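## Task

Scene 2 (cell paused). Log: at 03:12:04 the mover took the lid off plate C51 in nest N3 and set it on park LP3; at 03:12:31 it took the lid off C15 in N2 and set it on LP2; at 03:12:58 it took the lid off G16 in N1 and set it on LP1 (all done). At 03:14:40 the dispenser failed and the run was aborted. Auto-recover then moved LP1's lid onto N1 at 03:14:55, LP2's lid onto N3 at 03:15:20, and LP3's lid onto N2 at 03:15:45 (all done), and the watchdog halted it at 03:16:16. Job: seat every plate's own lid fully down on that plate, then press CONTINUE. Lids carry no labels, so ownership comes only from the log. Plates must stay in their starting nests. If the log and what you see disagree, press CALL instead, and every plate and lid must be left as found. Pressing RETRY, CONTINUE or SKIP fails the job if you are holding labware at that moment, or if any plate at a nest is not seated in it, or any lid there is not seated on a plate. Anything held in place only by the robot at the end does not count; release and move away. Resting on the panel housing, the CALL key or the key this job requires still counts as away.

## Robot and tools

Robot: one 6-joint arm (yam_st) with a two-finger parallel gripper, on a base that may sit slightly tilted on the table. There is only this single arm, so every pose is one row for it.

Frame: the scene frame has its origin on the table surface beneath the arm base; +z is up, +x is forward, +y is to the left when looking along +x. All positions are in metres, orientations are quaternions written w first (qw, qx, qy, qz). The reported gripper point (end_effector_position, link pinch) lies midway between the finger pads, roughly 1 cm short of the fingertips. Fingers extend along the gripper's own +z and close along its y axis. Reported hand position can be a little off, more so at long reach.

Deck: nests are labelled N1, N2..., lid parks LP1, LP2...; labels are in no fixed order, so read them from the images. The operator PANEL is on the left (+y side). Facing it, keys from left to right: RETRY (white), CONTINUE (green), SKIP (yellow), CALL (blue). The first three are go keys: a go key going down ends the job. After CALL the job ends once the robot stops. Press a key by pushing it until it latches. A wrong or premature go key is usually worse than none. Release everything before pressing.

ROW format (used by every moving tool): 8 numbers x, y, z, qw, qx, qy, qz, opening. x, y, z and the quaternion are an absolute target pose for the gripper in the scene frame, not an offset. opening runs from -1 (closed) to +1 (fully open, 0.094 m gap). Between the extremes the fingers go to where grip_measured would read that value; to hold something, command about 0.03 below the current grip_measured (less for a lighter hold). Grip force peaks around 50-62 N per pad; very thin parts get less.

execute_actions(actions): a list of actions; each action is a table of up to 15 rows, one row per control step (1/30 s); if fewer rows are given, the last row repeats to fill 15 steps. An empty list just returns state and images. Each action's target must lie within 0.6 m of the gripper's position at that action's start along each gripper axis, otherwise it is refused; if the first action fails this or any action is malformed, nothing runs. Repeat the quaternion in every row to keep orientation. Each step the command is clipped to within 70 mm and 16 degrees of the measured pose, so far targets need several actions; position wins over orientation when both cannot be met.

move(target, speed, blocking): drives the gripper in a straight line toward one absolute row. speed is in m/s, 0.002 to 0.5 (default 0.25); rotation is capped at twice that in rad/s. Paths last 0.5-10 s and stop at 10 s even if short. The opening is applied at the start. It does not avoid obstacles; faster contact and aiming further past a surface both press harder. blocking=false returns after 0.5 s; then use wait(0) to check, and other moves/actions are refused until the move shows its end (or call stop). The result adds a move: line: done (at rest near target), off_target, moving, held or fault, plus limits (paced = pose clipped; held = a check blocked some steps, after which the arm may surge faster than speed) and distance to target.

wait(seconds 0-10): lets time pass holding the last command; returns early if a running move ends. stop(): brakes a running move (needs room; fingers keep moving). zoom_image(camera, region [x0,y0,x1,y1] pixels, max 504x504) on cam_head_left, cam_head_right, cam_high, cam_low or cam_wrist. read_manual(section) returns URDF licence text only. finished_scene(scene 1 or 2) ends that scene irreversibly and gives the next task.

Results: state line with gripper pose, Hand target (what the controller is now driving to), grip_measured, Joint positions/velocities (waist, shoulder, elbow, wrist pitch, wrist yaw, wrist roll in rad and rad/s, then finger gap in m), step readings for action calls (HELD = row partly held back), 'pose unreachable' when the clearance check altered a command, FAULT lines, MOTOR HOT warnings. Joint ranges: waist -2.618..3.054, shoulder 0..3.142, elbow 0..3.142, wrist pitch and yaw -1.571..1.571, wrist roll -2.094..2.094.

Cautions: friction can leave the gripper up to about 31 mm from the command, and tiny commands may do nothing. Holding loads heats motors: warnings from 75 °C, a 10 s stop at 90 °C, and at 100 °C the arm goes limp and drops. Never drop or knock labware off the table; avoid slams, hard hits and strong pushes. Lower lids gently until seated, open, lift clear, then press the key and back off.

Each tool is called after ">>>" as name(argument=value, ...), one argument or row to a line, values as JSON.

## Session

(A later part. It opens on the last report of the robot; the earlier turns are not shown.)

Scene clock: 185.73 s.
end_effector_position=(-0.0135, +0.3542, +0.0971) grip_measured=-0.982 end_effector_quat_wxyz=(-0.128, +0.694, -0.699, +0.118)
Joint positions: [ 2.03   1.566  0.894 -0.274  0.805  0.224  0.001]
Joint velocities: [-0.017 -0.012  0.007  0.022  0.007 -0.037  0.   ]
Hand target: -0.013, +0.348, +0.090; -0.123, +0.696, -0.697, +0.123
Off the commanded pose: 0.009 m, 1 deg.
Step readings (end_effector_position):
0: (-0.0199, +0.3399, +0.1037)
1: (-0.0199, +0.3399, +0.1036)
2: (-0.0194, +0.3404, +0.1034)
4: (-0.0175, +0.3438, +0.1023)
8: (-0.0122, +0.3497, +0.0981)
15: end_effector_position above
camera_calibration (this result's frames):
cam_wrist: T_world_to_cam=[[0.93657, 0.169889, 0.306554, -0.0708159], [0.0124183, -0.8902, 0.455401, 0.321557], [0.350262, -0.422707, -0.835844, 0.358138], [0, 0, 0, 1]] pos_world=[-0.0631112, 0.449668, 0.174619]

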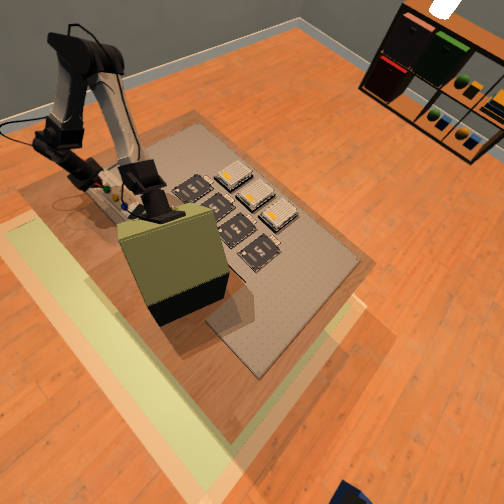

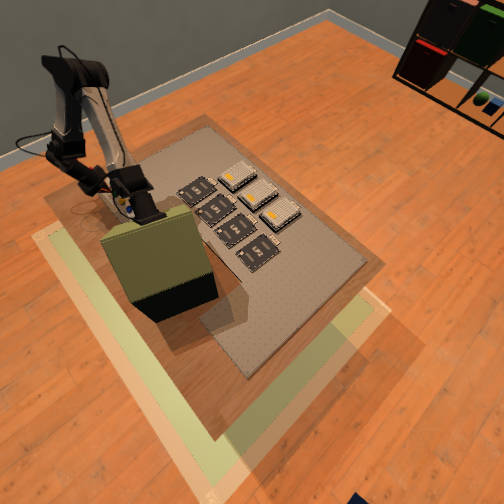

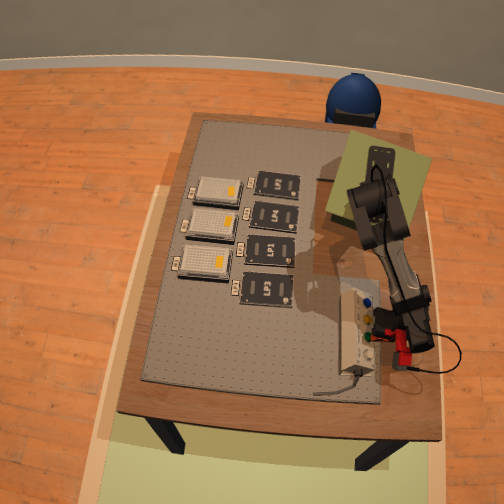

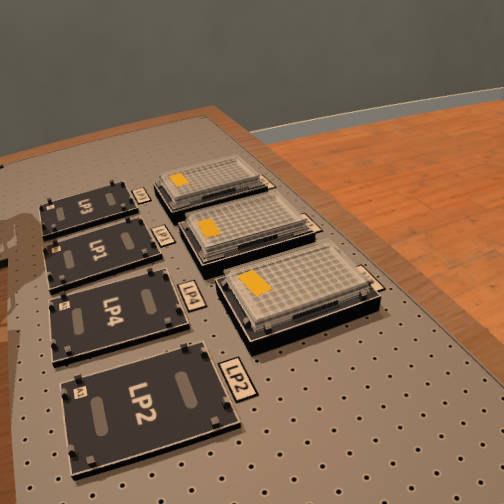

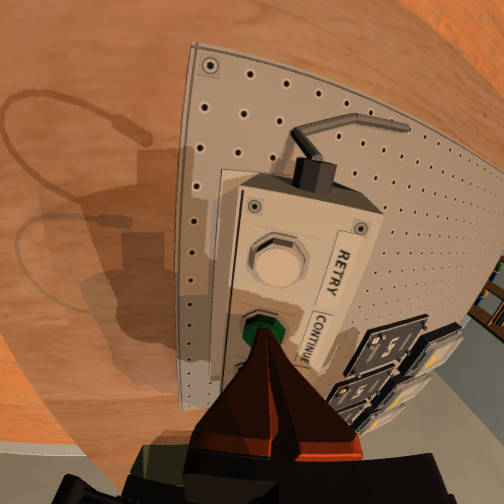

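>>> execute_actions(
  actions=[
    [[-0.013,0.346,0.093,0.123,-0.696,0.696,-0.123,-1],[-0.013,0.343,0.093,0.123,-0.696,0.696,-0.123,-1],[-0.013,0.340,0.093,0.123,-0.696,0.696,-0.123,-1],[-0.013,0.337,0.093,0.123,-0.696,0.696,-0.123,-1],[-0.013,0.335,0.093,0.123,-0.696,0.696,-0.123,-1]],
  ],
)

>>> wait(
  seconds=0.5,
)

Scene clock: 186.67 s.
end_effector_position=(-0.0132, +0.3401, +0.0932) grip_measured=-0.982 end_effector_quat_wxyz=(-0.123, +0.698, -0.694, +0.125)
Joint positions: [ 2.03   1.566  0.85  -0.25   0.804  0.223  0.001]
Joint velocities: [ 0.012  0.017  0.017  0.022  0.007  0.037 -0.   ]
Hand target: -0.013, +0.335, +0.093; -0.123, +0.696, -0.696, +0.123
Off the commanded pose: 0.005 m, 0 deg.
Step readings (end_effector_position):
0: (-0.0140, +0.3553, +0.0969)
1: (-0.0140, +0.3553, +0.0969)
2: (-0.0140, +0.3553, +0.0969)
4: (-0.0140, +0.3532, +0.0961)
8: (-0.0132, +0.3411, +0.0935)
15: end_effector_position above
camera_calibration (this result's frames):
cam_wrist: T_world_to_cam=[[0.934366, 0.184468, 0.304846, -0.0723669], [0.0201158, -0.8815, 0.471756, 0.306344], [0.355746, -0.434661, -0.827354, 0.352131], [0, 0, 0, 1]] pos_world=[-0.0638144, 0.436449, 0.168879]

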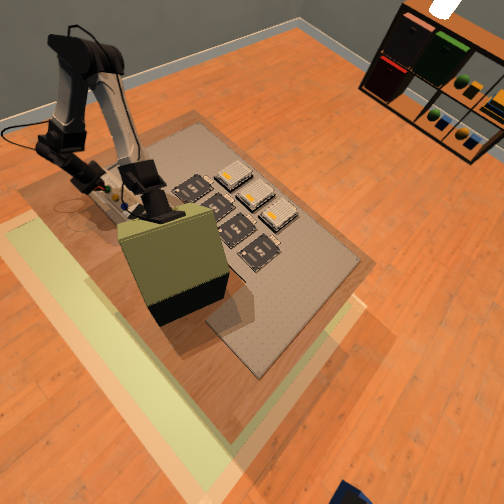

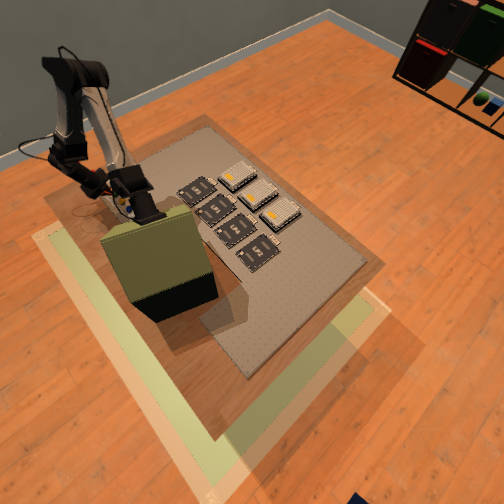

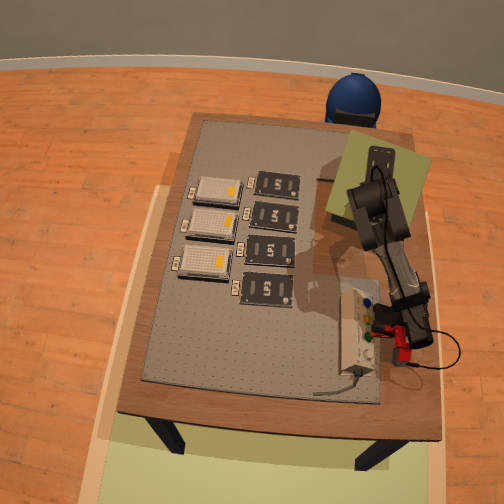

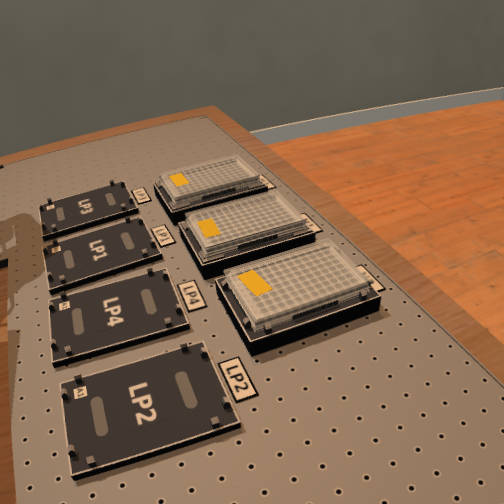

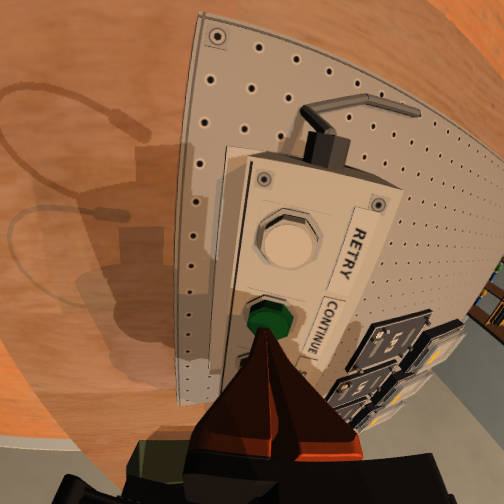

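Scene clock: 187.17 s.
end_effector_position=(-0.0132, +0.3404, +0.0931) grip_measured=-0.982 end_effector_quat_wxyz=(-0.124, +0.698, -0.695, +0.124)
Joint positions: [ 2.03   1.566  0.85  -0.248  0.804  0.223  0.001]
Joint velocities: [ 0.002  0.002 -0.022 -0.037 -0.066  0.007  0.   ]
Hand target: -0.013, +0.335, +0.093; -0.123, +0.696, -0.696, +0.123
Off the commanded pose: 0.005 m, 0 deg.
wait: 0.50 s; at rest by 0.17 s
camera_calibration (this result's frames):
cam_wrist: T_world_to_cam=[[0.934612, 0.183165, 0.304878, -0.0719078], [0.019511, -0.88231, 0.470265, 0.307082], [0.355133, -0.433567, -0.828191, 0.351989], [0, 0, 0, 1]] pos_world=[-0.0637884, 0.436723, 0.169027]

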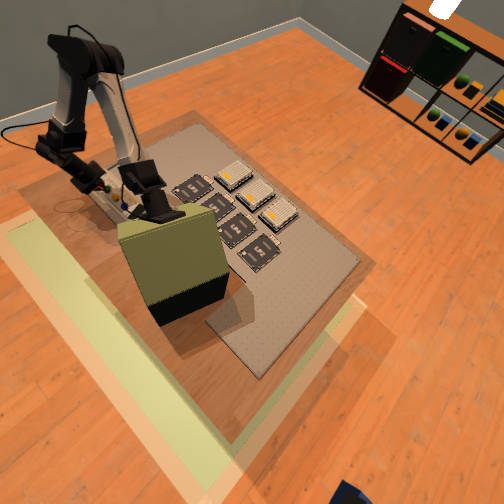

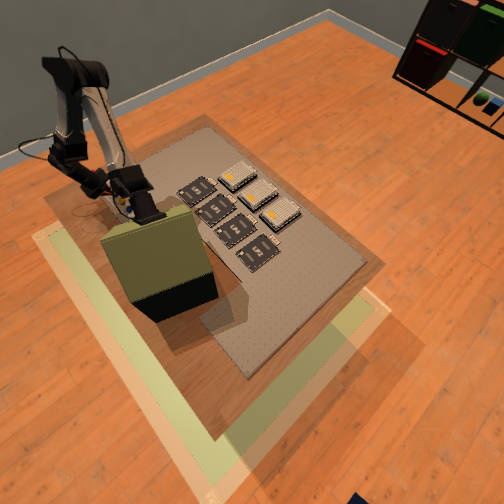

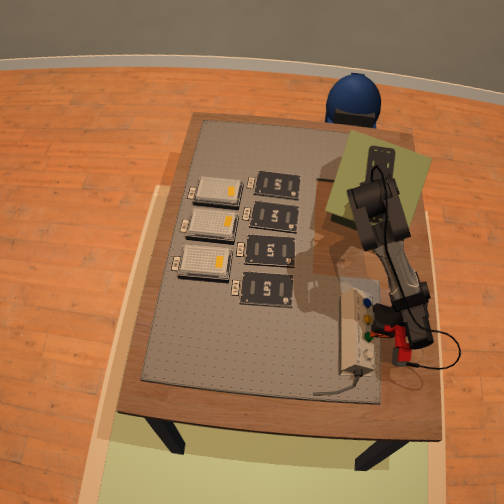

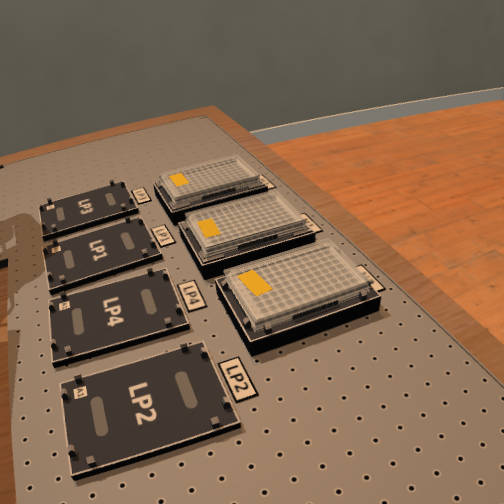

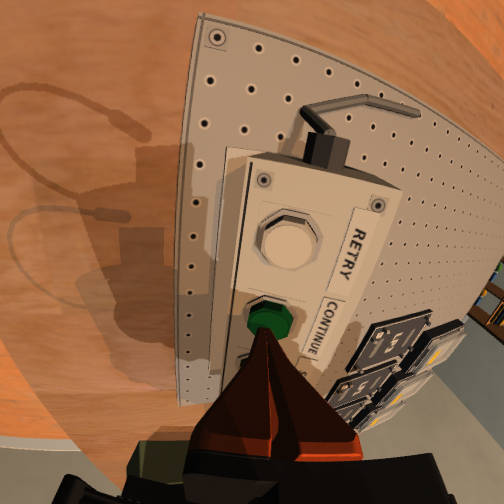

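>>> execute_actions(
  actions=[
    [[-0.013,0.335,0.091,0.123,-0.696,0.696,-0.123,-1],[-0.012,0.335,0.089,0.123,-0.696,0.696,-0.123,-1],[-0.012,0.335,0.087,0.123,-0.696,0.696,-0.123,-1],[-0.011,0.335,0.085,0.123,-0.696,0.696,-0.123,-1],[-0.011,0.335,0.083,0.123,-0.696,0.696,-0.123,-1],[-0.010,0.335,0.081,0.123,-0.696,0.696,-0.123,-1],[-0.010,0.335,0.079,0.123,-0.696,0.696,-0.123,-1],[-0.009,0.335,0.077,0.123,-0.696,0.696,-0.123,-1],[-0.009,0.335,0.075,0.123,-0.696,0.696,-0.123,-1],[-0.008,0.335,0.073,0.123,-0.696,0.696,-0.123,-1],[-0.008,0.335,0.071,0.123,-0.696,0.696,-0.123,-1]],
  ],
)

Scene clock: 188.23 s.
end_effector_position=(-0.0121, +0.3485, +0.0853) grip_measured=-0.982 end_effector_quat_wxyz=(-0.131, +0.696, -0.697, +0.113)
Joint positions: [ 2.011  1.586  0.85  -0.174  0.792  0.184  0.001]
Joint velocities: [-0.007 -0.027  0.002  0.037  0.037  0.022 -0.   ]
Step readings (end_effector_position):
0: (-0.0132, +0.3404, +0.0931)
1: (-0.0133, +0.3406, +0.0931)
2: (-0.0134, +0.3411, +0.0931)
4: (-0.0139, +0.3428, +0.0929)
8: (-0.0123, +0.3470, +0.0905)
13: (-0.0120, +0.3482, +0.0863)
camera_calibration (this result's frames):
cam_wrist: T_world_to_cam=[[0.936507, 0.174158, 0.304342, -0.0688761], [0.0214457, -0.894761, 0.446031, 0.324261], [0.349994, -0.411184, -0.841684, 0.34185], [0, 0, 0, 1]] pos_world=[-0.0620963, 0.442694, 0.164061]
The task's run has ended: the event that ends the task has happened.

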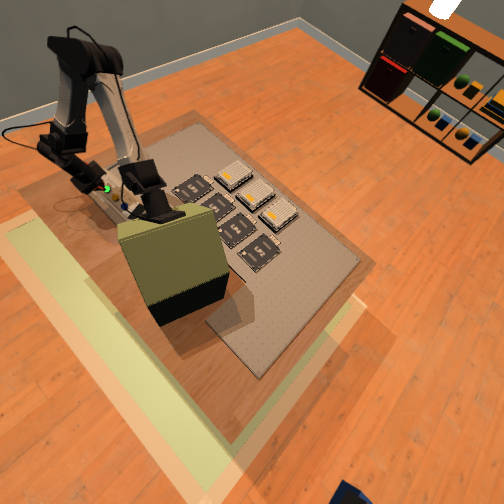

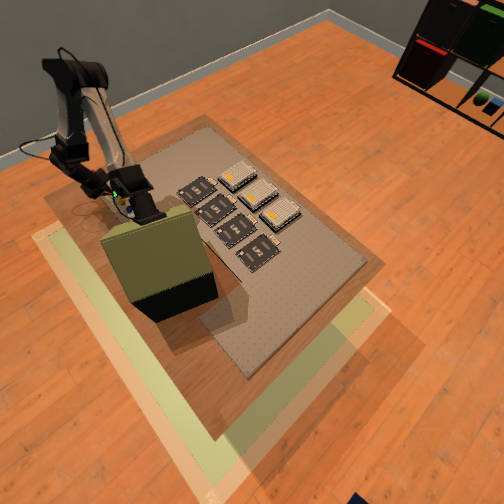

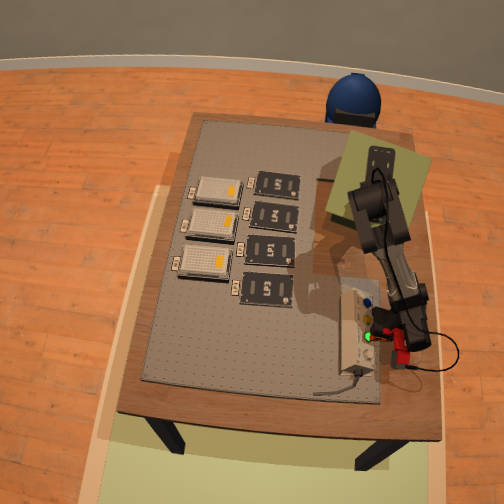

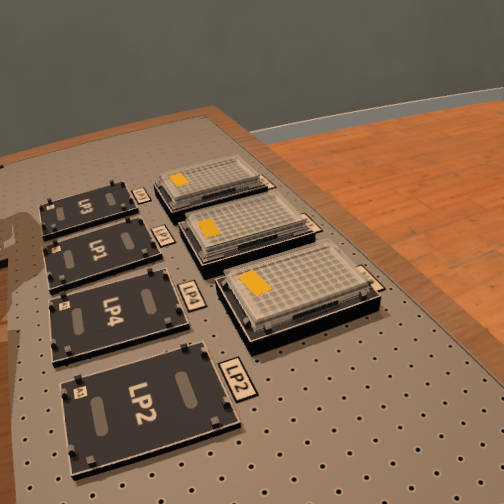

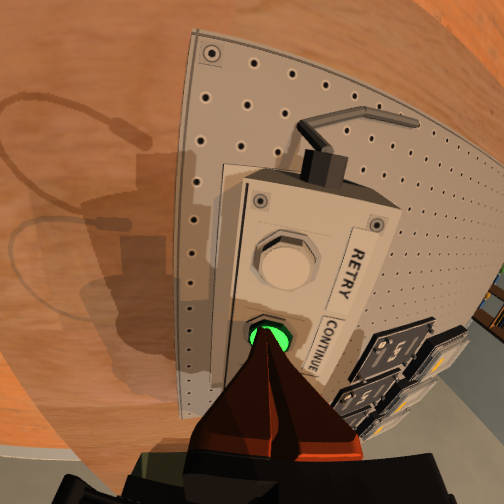

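The green CONTINUE key is lit.

>>> finished_scene(
  scene=2,
)

The scene is finished: the task was done.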